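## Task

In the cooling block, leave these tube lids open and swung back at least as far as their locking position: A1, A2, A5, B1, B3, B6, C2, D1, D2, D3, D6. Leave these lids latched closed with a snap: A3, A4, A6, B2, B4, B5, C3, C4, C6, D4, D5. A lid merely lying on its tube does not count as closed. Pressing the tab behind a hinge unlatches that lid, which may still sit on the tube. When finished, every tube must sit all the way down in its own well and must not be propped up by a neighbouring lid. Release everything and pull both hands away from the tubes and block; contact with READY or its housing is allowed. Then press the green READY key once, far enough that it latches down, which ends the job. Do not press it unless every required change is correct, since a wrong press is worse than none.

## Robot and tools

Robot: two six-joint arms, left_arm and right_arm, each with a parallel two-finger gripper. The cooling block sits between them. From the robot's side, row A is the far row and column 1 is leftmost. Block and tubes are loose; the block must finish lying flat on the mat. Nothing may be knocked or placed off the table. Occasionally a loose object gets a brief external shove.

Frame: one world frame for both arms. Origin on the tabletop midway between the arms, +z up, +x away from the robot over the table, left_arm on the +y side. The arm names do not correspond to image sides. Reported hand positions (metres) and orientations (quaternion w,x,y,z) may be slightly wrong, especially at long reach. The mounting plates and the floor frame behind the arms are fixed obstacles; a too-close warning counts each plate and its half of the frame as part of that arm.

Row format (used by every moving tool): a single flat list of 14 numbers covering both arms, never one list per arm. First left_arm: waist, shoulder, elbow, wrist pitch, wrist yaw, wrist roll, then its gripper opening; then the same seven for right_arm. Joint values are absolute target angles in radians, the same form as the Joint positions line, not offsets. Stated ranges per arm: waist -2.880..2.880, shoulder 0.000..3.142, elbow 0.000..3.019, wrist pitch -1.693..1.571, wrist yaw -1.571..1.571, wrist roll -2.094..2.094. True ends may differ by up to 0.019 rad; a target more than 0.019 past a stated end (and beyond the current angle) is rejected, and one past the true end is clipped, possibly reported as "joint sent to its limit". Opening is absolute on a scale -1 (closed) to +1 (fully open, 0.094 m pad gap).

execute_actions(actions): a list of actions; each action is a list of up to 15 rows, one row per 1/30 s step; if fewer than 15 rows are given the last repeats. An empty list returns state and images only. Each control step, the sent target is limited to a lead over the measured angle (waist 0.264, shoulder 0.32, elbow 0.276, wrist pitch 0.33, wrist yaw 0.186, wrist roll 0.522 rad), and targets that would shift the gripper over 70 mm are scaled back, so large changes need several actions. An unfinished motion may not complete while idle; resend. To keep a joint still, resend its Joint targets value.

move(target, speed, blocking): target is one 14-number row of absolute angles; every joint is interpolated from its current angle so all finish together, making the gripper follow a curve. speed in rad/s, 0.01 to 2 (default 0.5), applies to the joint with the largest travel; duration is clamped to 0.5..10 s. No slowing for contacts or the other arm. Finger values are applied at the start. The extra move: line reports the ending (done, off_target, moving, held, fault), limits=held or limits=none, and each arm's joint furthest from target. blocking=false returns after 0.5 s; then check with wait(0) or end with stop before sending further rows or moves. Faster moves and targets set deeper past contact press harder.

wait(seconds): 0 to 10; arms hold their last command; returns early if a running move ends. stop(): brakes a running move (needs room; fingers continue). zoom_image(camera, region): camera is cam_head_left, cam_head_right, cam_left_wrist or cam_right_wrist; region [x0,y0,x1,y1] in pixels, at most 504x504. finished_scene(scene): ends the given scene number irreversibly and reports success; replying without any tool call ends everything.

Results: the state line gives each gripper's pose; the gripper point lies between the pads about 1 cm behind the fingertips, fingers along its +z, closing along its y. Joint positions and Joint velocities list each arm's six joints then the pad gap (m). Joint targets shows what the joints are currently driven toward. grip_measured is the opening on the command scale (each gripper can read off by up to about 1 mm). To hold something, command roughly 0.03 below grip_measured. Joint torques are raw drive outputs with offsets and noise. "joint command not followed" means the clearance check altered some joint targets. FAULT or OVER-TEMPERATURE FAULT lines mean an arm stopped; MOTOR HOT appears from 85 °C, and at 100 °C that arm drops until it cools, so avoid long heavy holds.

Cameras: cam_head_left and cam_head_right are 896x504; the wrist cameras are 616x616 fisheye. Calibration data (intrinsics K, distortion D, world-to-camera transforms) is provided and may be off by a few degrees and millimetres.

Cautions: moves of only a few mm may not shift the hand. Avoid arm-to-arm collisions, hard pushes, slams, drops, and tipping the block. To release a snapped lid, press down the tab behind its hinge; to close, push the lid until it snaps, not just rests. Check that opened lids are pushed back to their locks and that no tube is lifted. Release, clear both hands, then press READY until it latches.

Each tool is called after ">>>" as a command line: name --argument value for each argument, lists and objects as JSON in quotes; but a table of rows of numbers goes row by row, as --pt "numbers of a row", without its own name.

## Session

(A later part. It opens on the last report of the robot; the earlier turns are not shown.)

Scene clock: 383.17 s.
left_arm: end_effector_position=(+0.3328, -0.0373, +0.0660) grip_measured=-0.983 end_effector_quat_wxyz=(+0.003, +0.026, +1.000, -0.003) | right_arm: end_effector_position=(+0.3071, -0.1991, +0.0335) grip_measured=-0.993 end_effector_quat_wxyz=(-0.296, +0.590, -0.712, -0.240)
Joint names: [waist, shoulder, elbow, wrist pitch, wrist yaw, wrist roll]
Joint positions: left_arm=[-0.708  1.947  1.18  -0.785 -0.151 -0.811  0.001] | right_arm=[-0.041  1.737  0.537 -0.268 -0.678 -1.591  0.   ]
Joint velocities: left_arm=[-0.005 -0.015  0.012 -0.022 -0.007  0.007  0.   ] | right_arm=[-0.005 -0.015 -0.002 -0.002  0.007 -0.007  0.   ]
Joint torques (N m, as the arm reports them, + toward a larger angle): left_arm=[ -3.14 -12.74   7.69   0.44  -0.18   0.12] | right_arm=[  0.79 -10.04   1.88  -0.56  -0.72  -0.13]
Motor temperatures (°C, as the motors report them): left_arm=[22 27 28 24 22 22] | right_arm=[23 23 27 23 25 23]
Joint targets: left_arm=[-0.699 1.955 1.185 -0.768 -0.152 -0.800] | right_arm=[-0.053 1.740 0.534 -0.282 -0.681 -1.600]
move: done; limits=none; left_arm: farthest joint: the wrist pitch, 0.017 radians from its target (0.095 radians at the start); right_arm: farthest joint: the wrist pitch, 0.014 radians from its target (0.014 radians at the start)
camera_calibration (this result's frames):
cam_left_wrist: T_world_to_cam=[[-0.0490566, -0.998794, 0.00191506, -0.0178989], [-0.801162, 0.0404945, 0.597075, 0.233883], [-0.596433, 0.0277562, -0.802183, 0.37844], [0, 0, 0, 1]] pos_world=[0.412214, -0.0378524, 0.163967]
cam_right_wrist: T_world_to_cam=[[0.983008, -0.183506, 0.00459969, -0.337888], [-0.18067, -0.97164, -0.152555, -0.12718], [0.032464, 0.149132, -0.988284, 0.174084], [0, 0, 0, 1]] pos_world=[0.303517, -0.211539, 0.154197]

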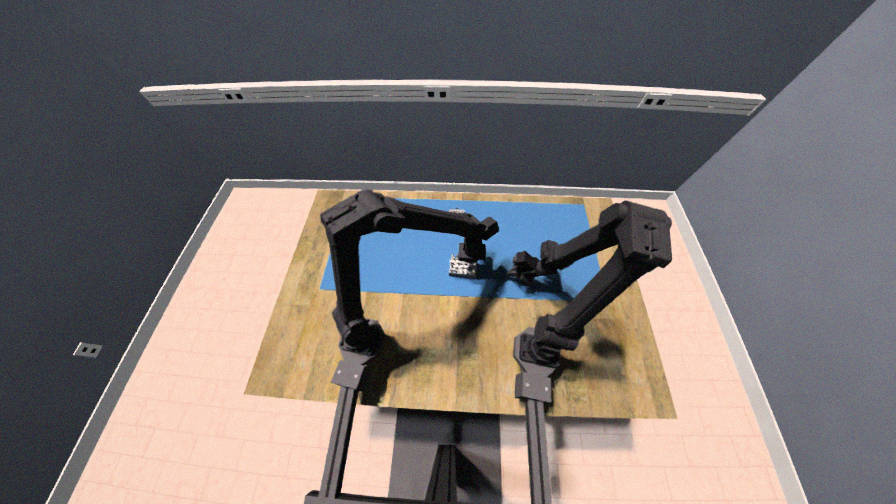

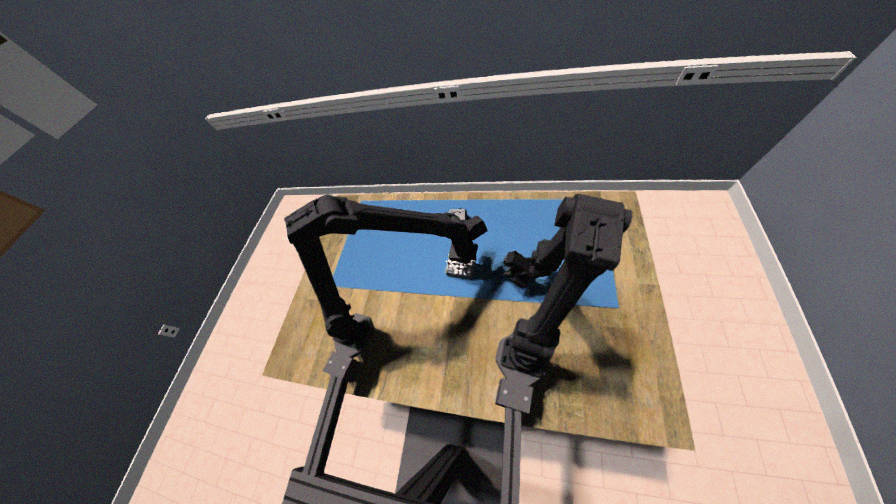

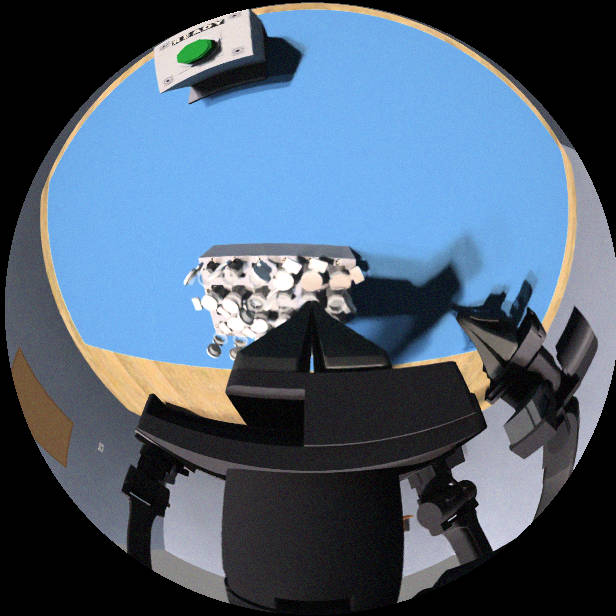

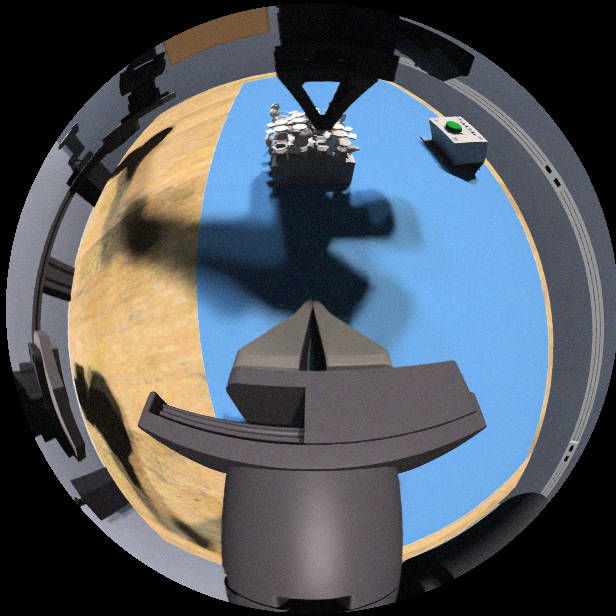

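>>> move --target '[-0.705,2.02,1.183,-0.78,-0.152,-0.80,-1, -0.053,1.74,0.534,-0.282,-0.681,-1.6,-1]' --speed 0.06

>>> zoom_image --camera "cam_right_wrist" --region '[255, 85, 365, 175]'

Scene clock: 387.50 s.
left_arm: end_effector_position=(+0.3300, -0.0358, +0.0587) grip_measured=-0.983 end_effector_quat_wxyz=(-0.002, +0.027, +1.000, +0.003) | right_arm: end_effector_position=(+0.3071, -0.1991, +0.0335) grip_measured=-0.993 end_effector_quat_wxyz=(-0.296, +0.590, -0.712, -0.240)
Joint names: [waist, shoulder, elbow, wrist pitch, wrist yaw, wrist roll]
Joint positions: left_arm=[-0.708  1.963  1.18  -0.785 -0.152 -0.811  0.001] | right_arm=[-0.041  1.737  0.537 -0.268 -0.678 -1.591  0.   ]
Joint velocities: left_arm=[ 0.005 -0.005 -0.002  0.002  0.051 -0.066 -0.001] | right_arm=[-0.005 -0.015 -0.002 -0.017  0.022  0.007  0.001]
Joint torques (N m, as the arm reports them, + toward a larger angle): left_arm=[-3.41 -9.4   7.42 -0.05 -0.17  0.12] | right_arm=[  0.31 -10.26   1.83  -0.43  -0.6   -0.16]
Motor temperatures (°C, as the motors report them): left_arm=[22 27 28 24 22 22] | right_arm=[23 23 27 23 25 23]
Joint targets: left_arm=[-0.705 2.020 1.183 -0.780 -0.152 -0.800] | right_arm=[-0.053 1.740 0.534 -0.282 -0.681 -1.600]
move: off_target (left_arm); limits=none; left_arm: farthest joint: the shoulder, 0.057 radians from its target (0.073 radians at the start); right_arm: farthest joint: the wrist pitch, 0.014 radians from its target (0.014 radians at the start)
camera_calibration (this result's frames):
cam_left_wrist: T_world_to_cam=[[-0.0518227, -0.998608, -0.00980722, -0.01493], [-0.795397, 0.0353349, 0.605058, 0.233401], [-0.603869, 0.0391564, -0.796121, 0.37331], [0, 0, 0, 1]] pos_world=[0.410303, -0.0377739, 0.155832]
cam_right_wrist: T_world_to_cam=[[0.983008, -0.183506, 0.00459969, -0.337888], [-0.18067, -0.97164, -0.152555, -0.12718], [0.032464, 0.149132, -0.988284, 0.174084], [0, 0, 0, 1]] pos_world=[0.303517, -0.211539, 0.154197]

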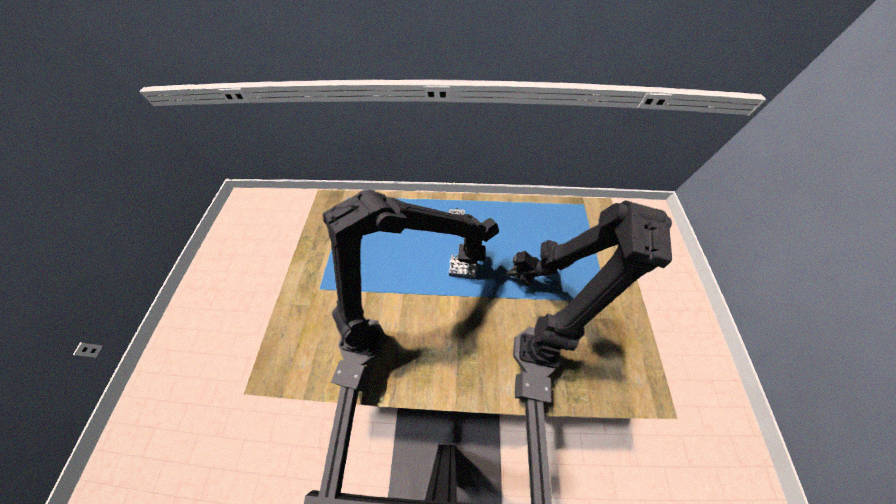

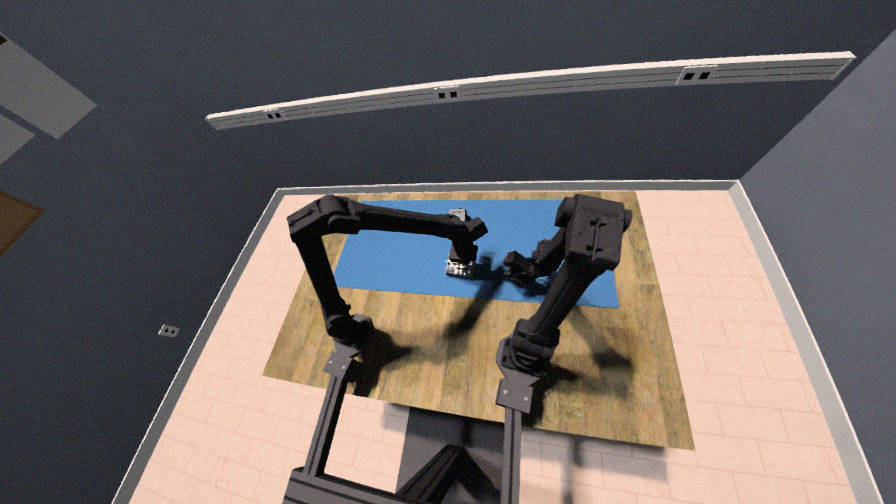

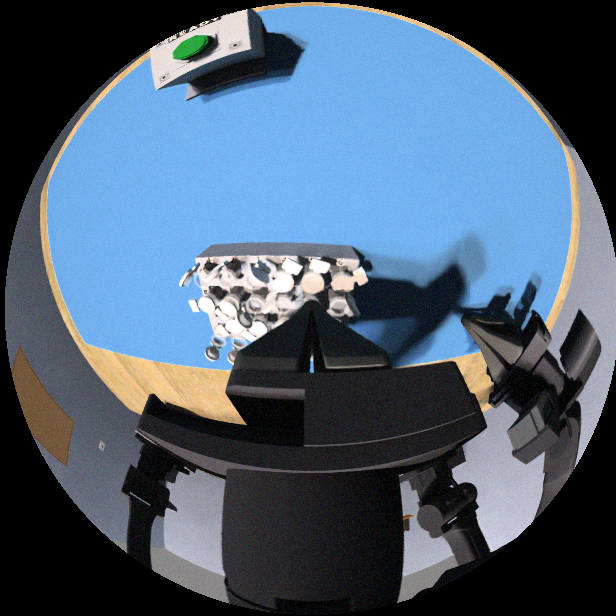

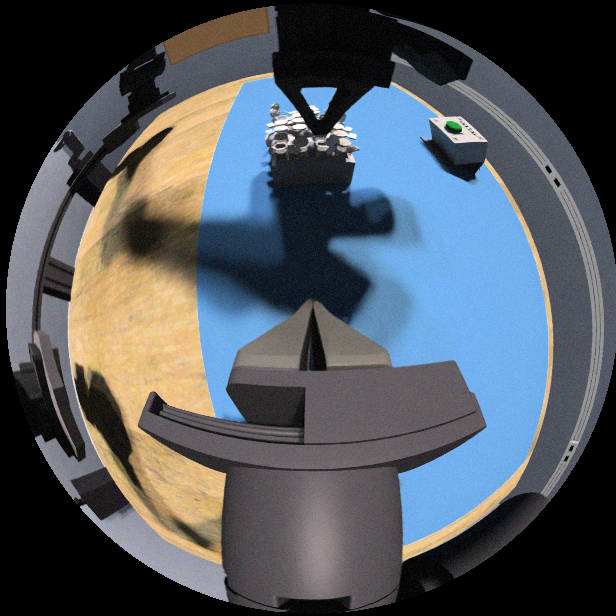

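Region (255, 85, 365, 175) of cam_right_wrist's 616x616 image, scaled by 4.582, with more detail than that image has; it fills the top 412 rows of this view, and the rest is white.

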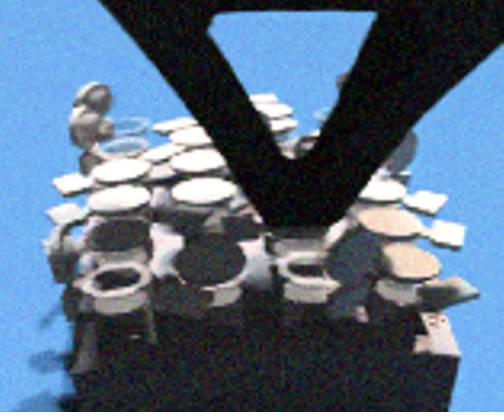

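>>> move --target '[-0.708,1.905,1.183,-0.785,-0.152,-0.81,-1, -0.053,1.74,0.534,-0.282,-0.681,-1.6,-1]' --speed 0.12

>>> move --target '[-0.760,1.96,1.183,-0.785,-0.152,-0.81,-1, -0.053,1.74,0.534,-0.282,-0.681,-1.6,-1]' --speed 0.08

>>> zoom_image --camera "cam_left_wrist" --region '[220, 220, 360, 340]'

Scene clock: 397.33 s.
left_arm: end_effector_position=(+0.3345, -0.0383, +0.0708) grip_measured=-0.983 end_effector_quat_wxyz=(+0.006, +0.026, +1.000, -0.007) | right_arm: end_effector_position=(+0.3071, -0.1991, +0.0335) grip_measured=-0.993 end_effector_quat_wxyz=(-0.296, +0.590, -0.712, -0.240)
Joint names: [waist, shoulder, elbow, wrist pitch, wrist yaw, wrist roll]
Joint positions: left_arm=[-0.708  1.937  1.18  -0.785 -0.152 -0.811  0.001] | right_arm=[-0.041  1.737  0.537 -0.268 -0.678 -1.591  0.   ]
Joint velocities: left_arm=[-0.024  0.005 -0.022  0.002  0.051 -0.051 -0.001] | right_arm=[-0.024  0.015 -0.007  0.007  0.022  0.051 -0.001]
Joint torques (N m, as the arm reports them, + toward a larger angle): left_arm=[ -3.66 -15.56   7.6   -0.11  -0.14   0.01] | right_arm=[ 0.81 -9.68  1.8  -0.42 -0.67 -0.17]
Motor temperatures (°C, as the motors report them): left_arm=[22 27 27 24 22 22] | right_arm=[23 23 27 23 25 23]
Joint targets: left_arm=[-0.708 1.905 1.183 -0.785 -0.152 -0.810] | right_arm=[-0.053 1.740 0.534 -0.282 -0.681 -1.600]
move: off_target (left_arm); limits=none; left_arm: farthest joint: the shoulder, 0.032 radians from its target (0.058 radians at the start); right_arm: farthest joint: the wrist pitch, 0.014 radians from its target (0.014 radians at the start)
camera_calibration (this result's frames):
cam_left_wrist: T_world_to_cam=[[-0.0479673, -0.998812, 0.00857811, -0.0196297], [-0.805355, 0.0437538, 0.591176, 0.234392], [-0.590849, 0.0214487, -0.806497, 0.381478], [0, 0, 0, 1]] pos_world=[0.413223, -0.0380441, 0.169262]
cam_right_wrist: T_world_to_cam=[[0.983008, -0.183506, 0.00459969, -0.337888], [-0.18067, -0.97164, -0.152555, -0.12718], [0.032464, 0.149132, -0.988284, 0.174084], [0, 0, 0, 1]] pos_world=[0.303517, -0.211539, 0.154197]

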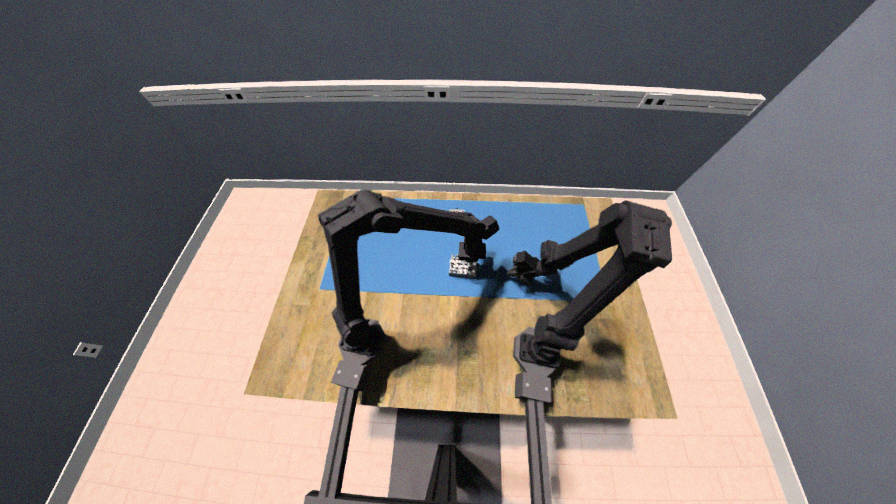

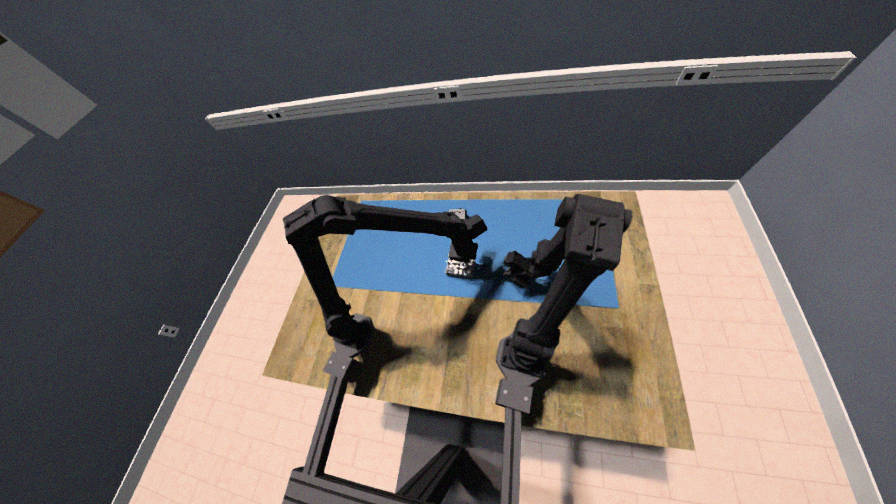

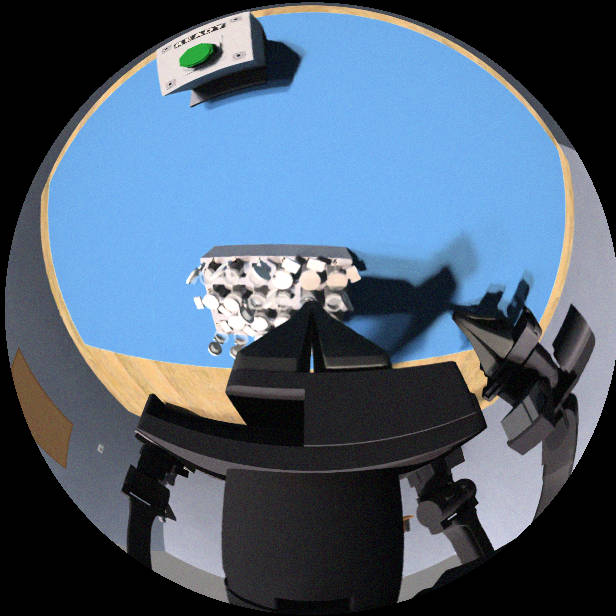

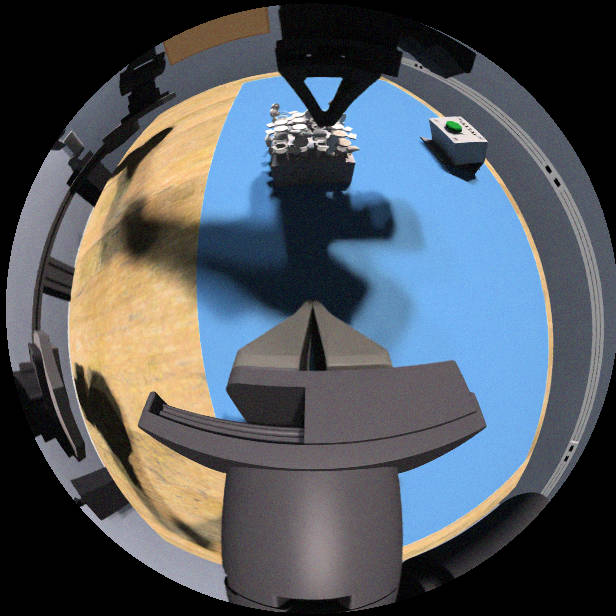

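Scene clock: 398.30 s.
left_arm: end_effector_position=(+0.3174, -0.0530, +0.0727) grip_measured=-0.983 end_effector_quat_wxyz=(+0.007, +0.048, +0.999, -0.008) | right_arm: end_effector_position=(+0.3071, -0.1991, +0.0335) grip_measured=-0.993 end_effector_quat_wxyz=(-0.296, +0.590, -0.712, -0.240)
Joint names: [waist, shoulder, elbow, wrist pitch, wrist yaw, wrist roll]
Joint positions: left_arm=[-0.753  1.94   1.18  -0.785 -0.152 -0.811  0.001] | right_arm=[-0.041  1.737  0.537 -0.268 -0.678 -1.591  0.   ]
Joint velocities: left_arm=[-0.005 -0.024 -0.007 -0.002 -0.037  0.022  0.   ] | right_arm=[-0.005 -0.005  0.002  0.002  0.022 -0.007 -0.001]
Joint torques (N m, as the arm reports them, + toward a larger angle): left_arm=[ -3.9  -11.92   7.74  -0.11  -0.15   0.  ] | right_arm=[ 1.16 -9.76  1.6  -0.45 -0.63 -0.14]
Motor temperatures (°C, as the motors report them): left_arm=[22 27 27 24 22 22] | right_arm=[23 23 27 23 25 23]
Joint targets: left_arm=[-0.760 1.960 1.183 -0.785 -0.152 -0.810] | right_arm=[-0.053 1.740 0.534 -0.282 -0.681 -1.600]
move: done; limits=none; left_arm: farthest joint: the shoulder, 0.020 radians from its target (0.023 radians at the start); right_arm: farthest joint: the wrist pitch, 0.014 radians from its target (0.014 radians at the start)
camera_calibration (this result's frames):
cam_left_wrist: T_world_to_cam=[[-0.0924542, -0.995651, 0.0114735, -0.0210374], [-0.803823, 0.081432, 0.589269, 0.221782], [-0.58764, 0.0452577, -0.807856, 0.373607], [0, 0, 0, 1]] pos_world=[0.395875, -0.0559147, 0.171372]
cam_right_wrist: T_world_to_cam=[[0.983008, -0.183506, 0.00459969, -0.337888], [-0.18067, -0.97164, -0.152555, -0.12718], [0.032464, 0.149132, -0.988284, 0.174084], [0, 0, 0, 1]] pos_world=[0.303517, -0.211539, 0.154197]

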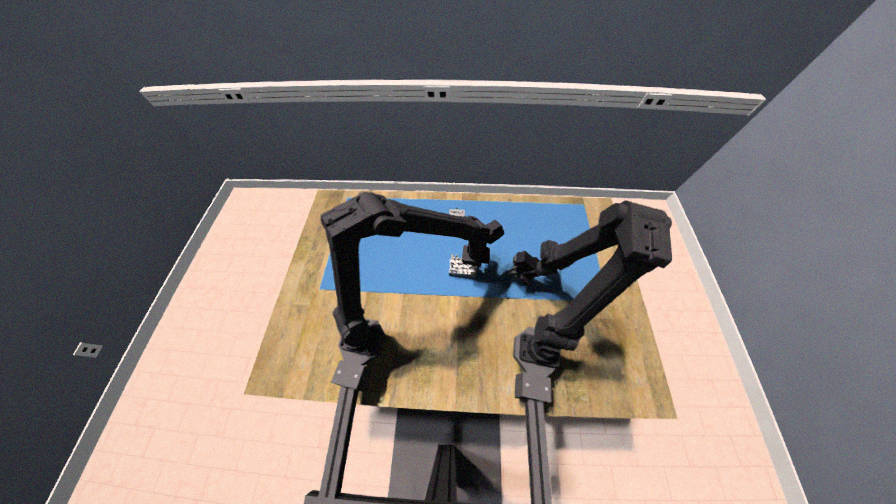

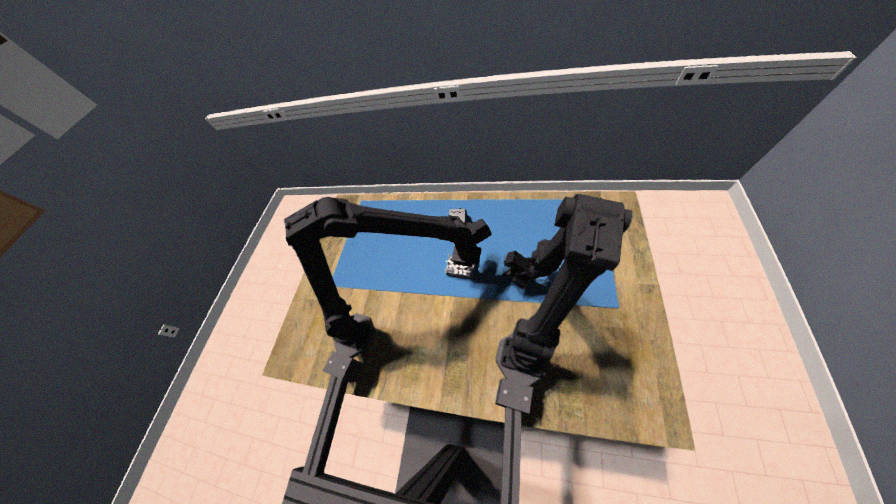

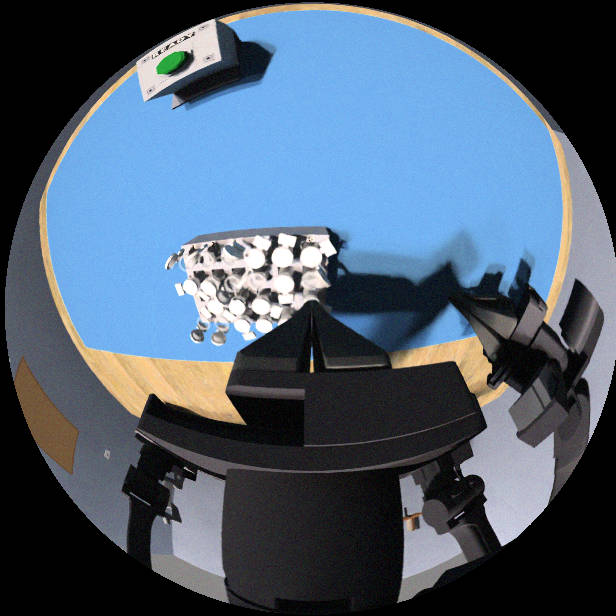

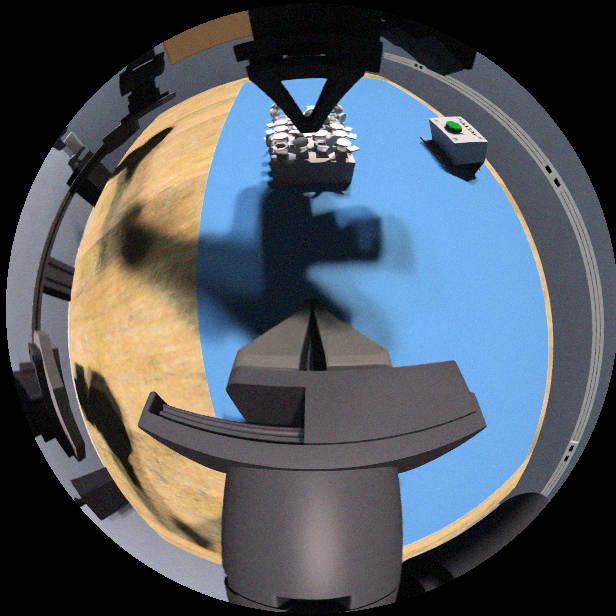

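Region (220, 220, 360, 340) of cam_left_wrist's 616x616 image, scaled by 3.600, with more detail than that image has; it fills the top 432 rows of this view, and the rest is white.

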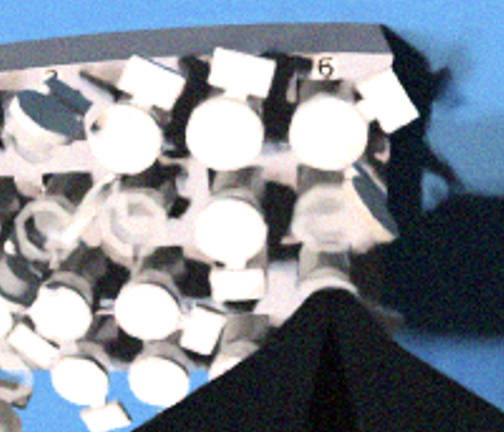

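>>> execute_actions --actions '[]'

Scene clock: 411.63 s.
left_arm: end_effector_position=(+0.3174, -0.0530, +0.0727) grip_measured=-0.983 end_effector_quat_wxyz=(+0.007, +0.048, +0.999, -0.008) | right_arm: end_effector_position=(+0.3071, -0.1991, +0.0335) grip_measured=-0.993 end_effector_quat_wxyz=(-0.296, +0.590, -0.712, -0.240)
Joint names: [waist, shoulder, elbow, wrist pitch, wrist yaw, wrist roll]
Joint positions: left_arm=[-0.753  1.94   1.18  -0.785 -0.152 -0.811  0.001] | right_arm=[-0.041  1.737  0.537 -0.268 -0.678 -1.591  0.   ]
Joint velocities: left_arm=[-0.005 -0.005  0.002  0.002 -0.037  0.022  0.   ] | right_arm=[-0.005  0.005 -0.002  0.012  0.022 -0.007 -0.001]
Joint torques (N m, as the arm reports them, + toward a larger angle): left_arm=[ -3.75 -11.93   7.62  -0.09  -0.16   0.  ] | right_arm=[ 0.65 -9.88  1.74 -0.44 -0.65 -0.14]
Motor temperatures (°C, as the motors report them): left_arm=[22 27 28 24 22 22] | right_arm=[23 23 27 23 25 23]
Joint targets: left_arm=[-0.760 1.960 1.183 -0.785 -0.152 -0.810] | right_arm=[-0.053 1.740 0.534 -0.282 -0.681 -1.600]
camera_calibration (this result's frames):
cam_left_wrist: T_world_to_cam=[[-0.0924542, -0.995651, 0.0114735, -0.0210374], [-0.803823, 0.081432, 0.589269, 0.221782], [-0.58764, 0.0452577, -0.807856, 0.373607], [0, 0, 0, 1]] pos_world=[0.395875, -0.0559147, 0.171372]
cam_right_wrist: T_world_to_cam=[[0.983008, -0.183506, 0.00459969, -0.337888], [-0.18067, -0.97164, -0.152555, -0.12718], [0.032464, 0.149132, -0.988284, 0.174084], [0, 0, 0, 1]] pos_world=[0.303517, -0.211539, 0.154197]

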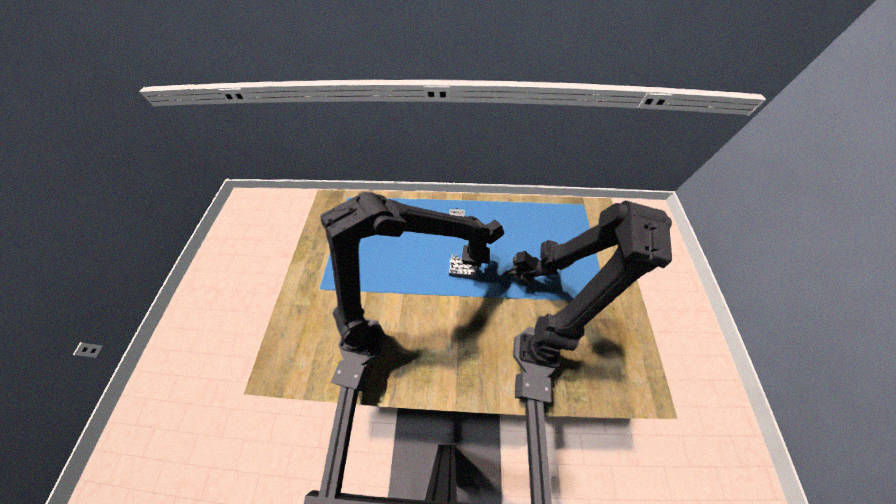

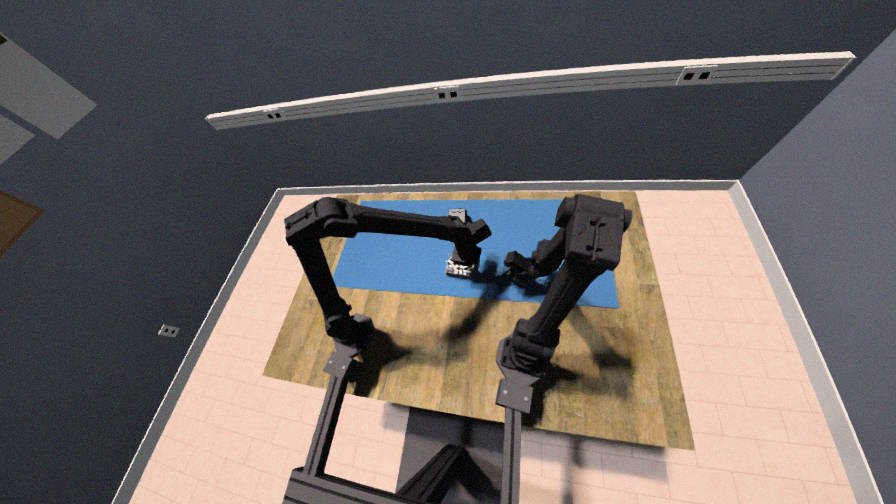

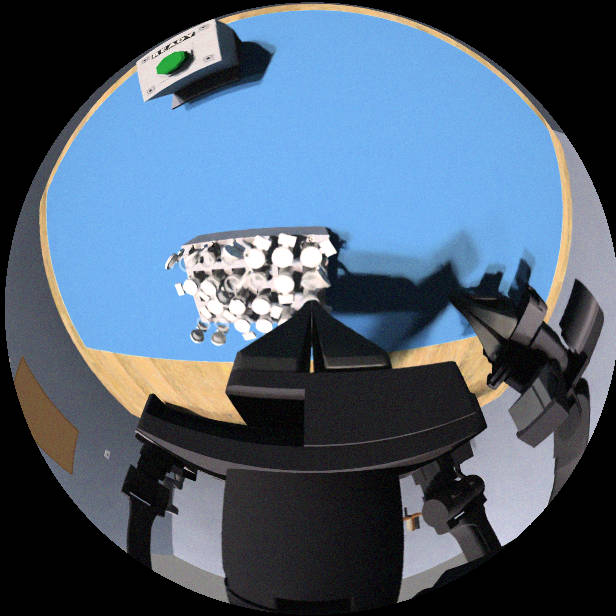

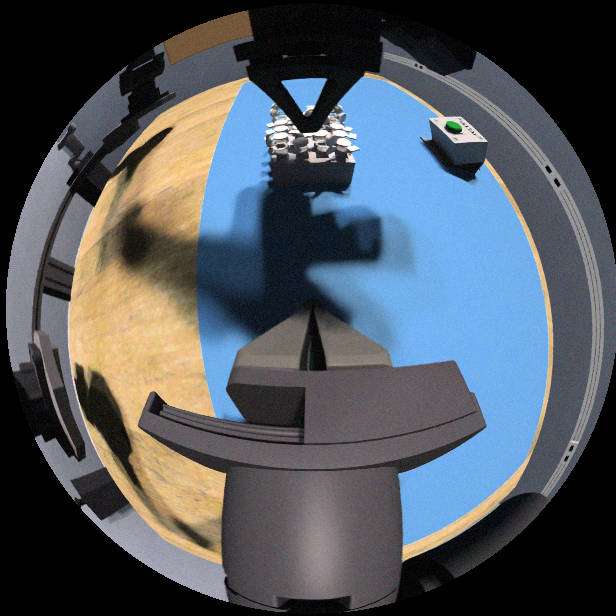

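>>> move --target '[-0.760,2.027,1.183,-0.785,-0.152,-0.81,-1,-0.053,1.74,0.534,-0.282,-0.681,-1.6,-1]' --speed 0.06

>>> zoom_image --camera "cam_right_wrist" --region '[255, 85, 365, 175]'

Scene clock: 415.70 s.
left_arm: end_effector_position=(+0.3119, -0.0503, +0.0589) grip_measured=-0.983 end_effector_quat_wxyz=(-0.002, +0.051, +0.999, +0.003) | right_arm: end_effector_position=(+0.3071, -0.1991, +0.0335) grip_measured=-0.993 end_effector_quat_wxyz=(-0.296, +0.590, -0.712, -0.240)
Joint names: [waist, shoulder, elbow, wrist pitch, wrist yaw, wrist roll]
Joint positions: left_arm=[-0.754  1.97   1.18  -0.785 -0.152 -0.811  0.001] | right_arm=[-0.041  1.737  0.537 -0.268 -0.678 -1.591  0.   ]
Joint velocities: left_arm=[-0.015  0.005 -0.012 -0.007  0.051 -0.051 -0.   ] | right_arm=[-0.015  0.005  0.007 -0.002 -0.007  0.051  0.   ]
Joint torques (N m, as the arm reports them, + toward a larger angle): left_arm=[-3.69 -9.25  7.43 -0.16 -0.16  0.02] | right_arm=[ 0.68 -9.88  1.74 -0.31 -0.65 -0.13]
Motor temperatures (°C, as the motors report them): left_arm=[22 27 28 24 22 22] | right_arm=[23 23 26 23 25 23]
Joint targets: left_arm=[-0.760 2.027 1.183 -0.785 -0.152 -0.810] | right_arm=[-0.053 1.740 0.534 -0.282 -0.681 -1.600]
move: off_target (left_arm); limits=none; left_arm: farthest joint: the shoulder, 0.057 radians from its target (0.087 radians at the start); right_arm: farthest joint: the wrist pitch, 0.014 radians from its target (0.014 radians at the start)
camera_calibration (this result's frames):
cam_left_wrist: T_world_to_cam=[[-0.0979759, -0.995143, -0.00953285, -0.0157497], [-0.79282, 0.0722593, 0.605157, 0.220489], [-0.601529, 0.0668486, -0.796049, 0.363808], [0, 0, 0, 1]] pos_world=[0.392106, -0.0559257, 0.156029]
cam_right_wrist: T_world_to_cam=[[0.983008, -0.183506, 0.00459969, -0.337888], [-0.18067, -0.97164, -0.152555, -0.12718], [0.032464, 0.149132, -0.988284, 0.174084], [0, 0, 0, 1]] pos_world=[0.303517, -0.211539, 0.154197]

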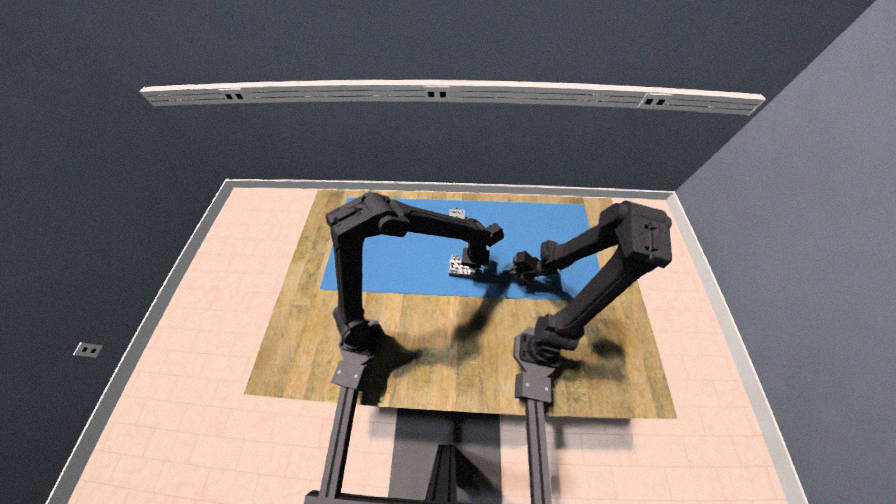

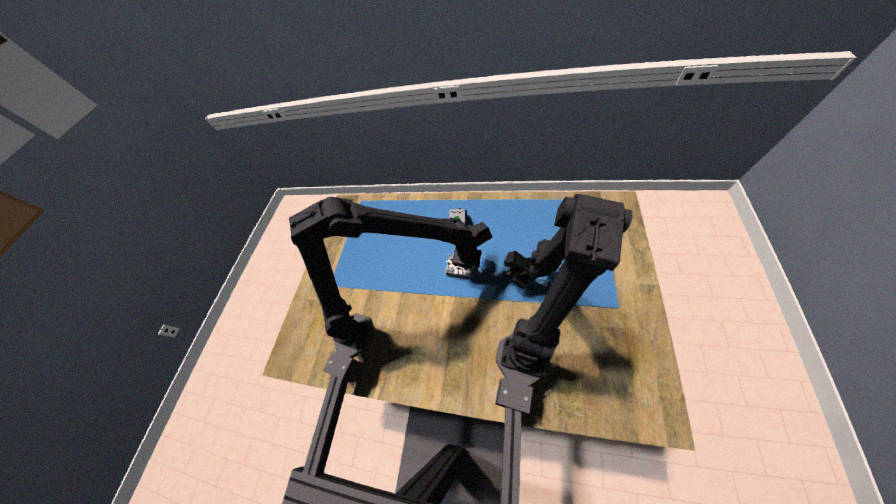

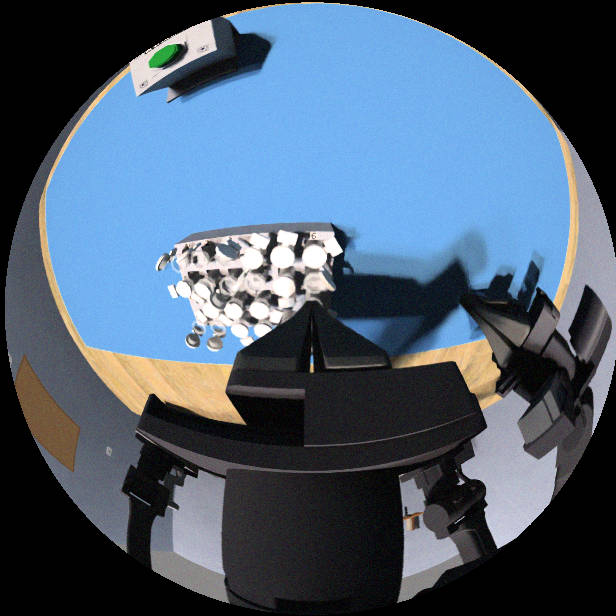

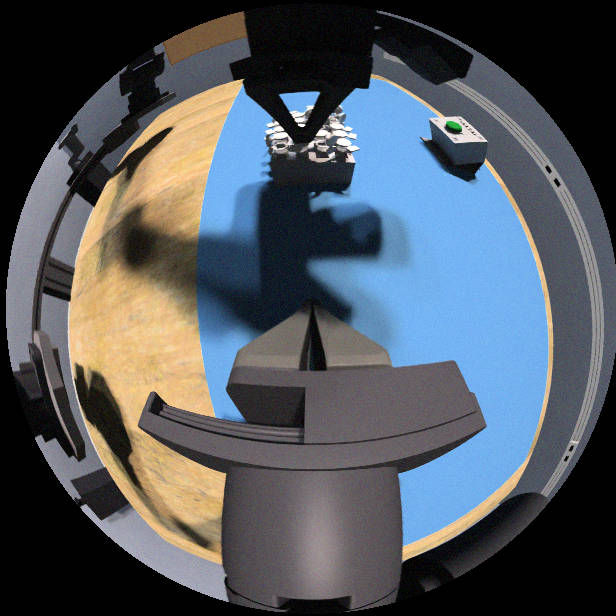

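Region (255, 85, 365, 175) of cam_right_wrist's 616x616 image, scaled by 4.582, with more detail than that image has; it fills the top 412 rows of this view, and the rest is white.

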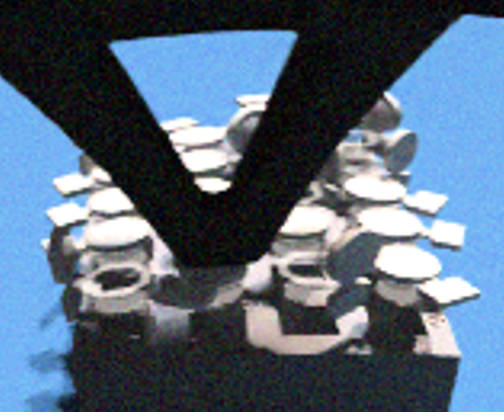

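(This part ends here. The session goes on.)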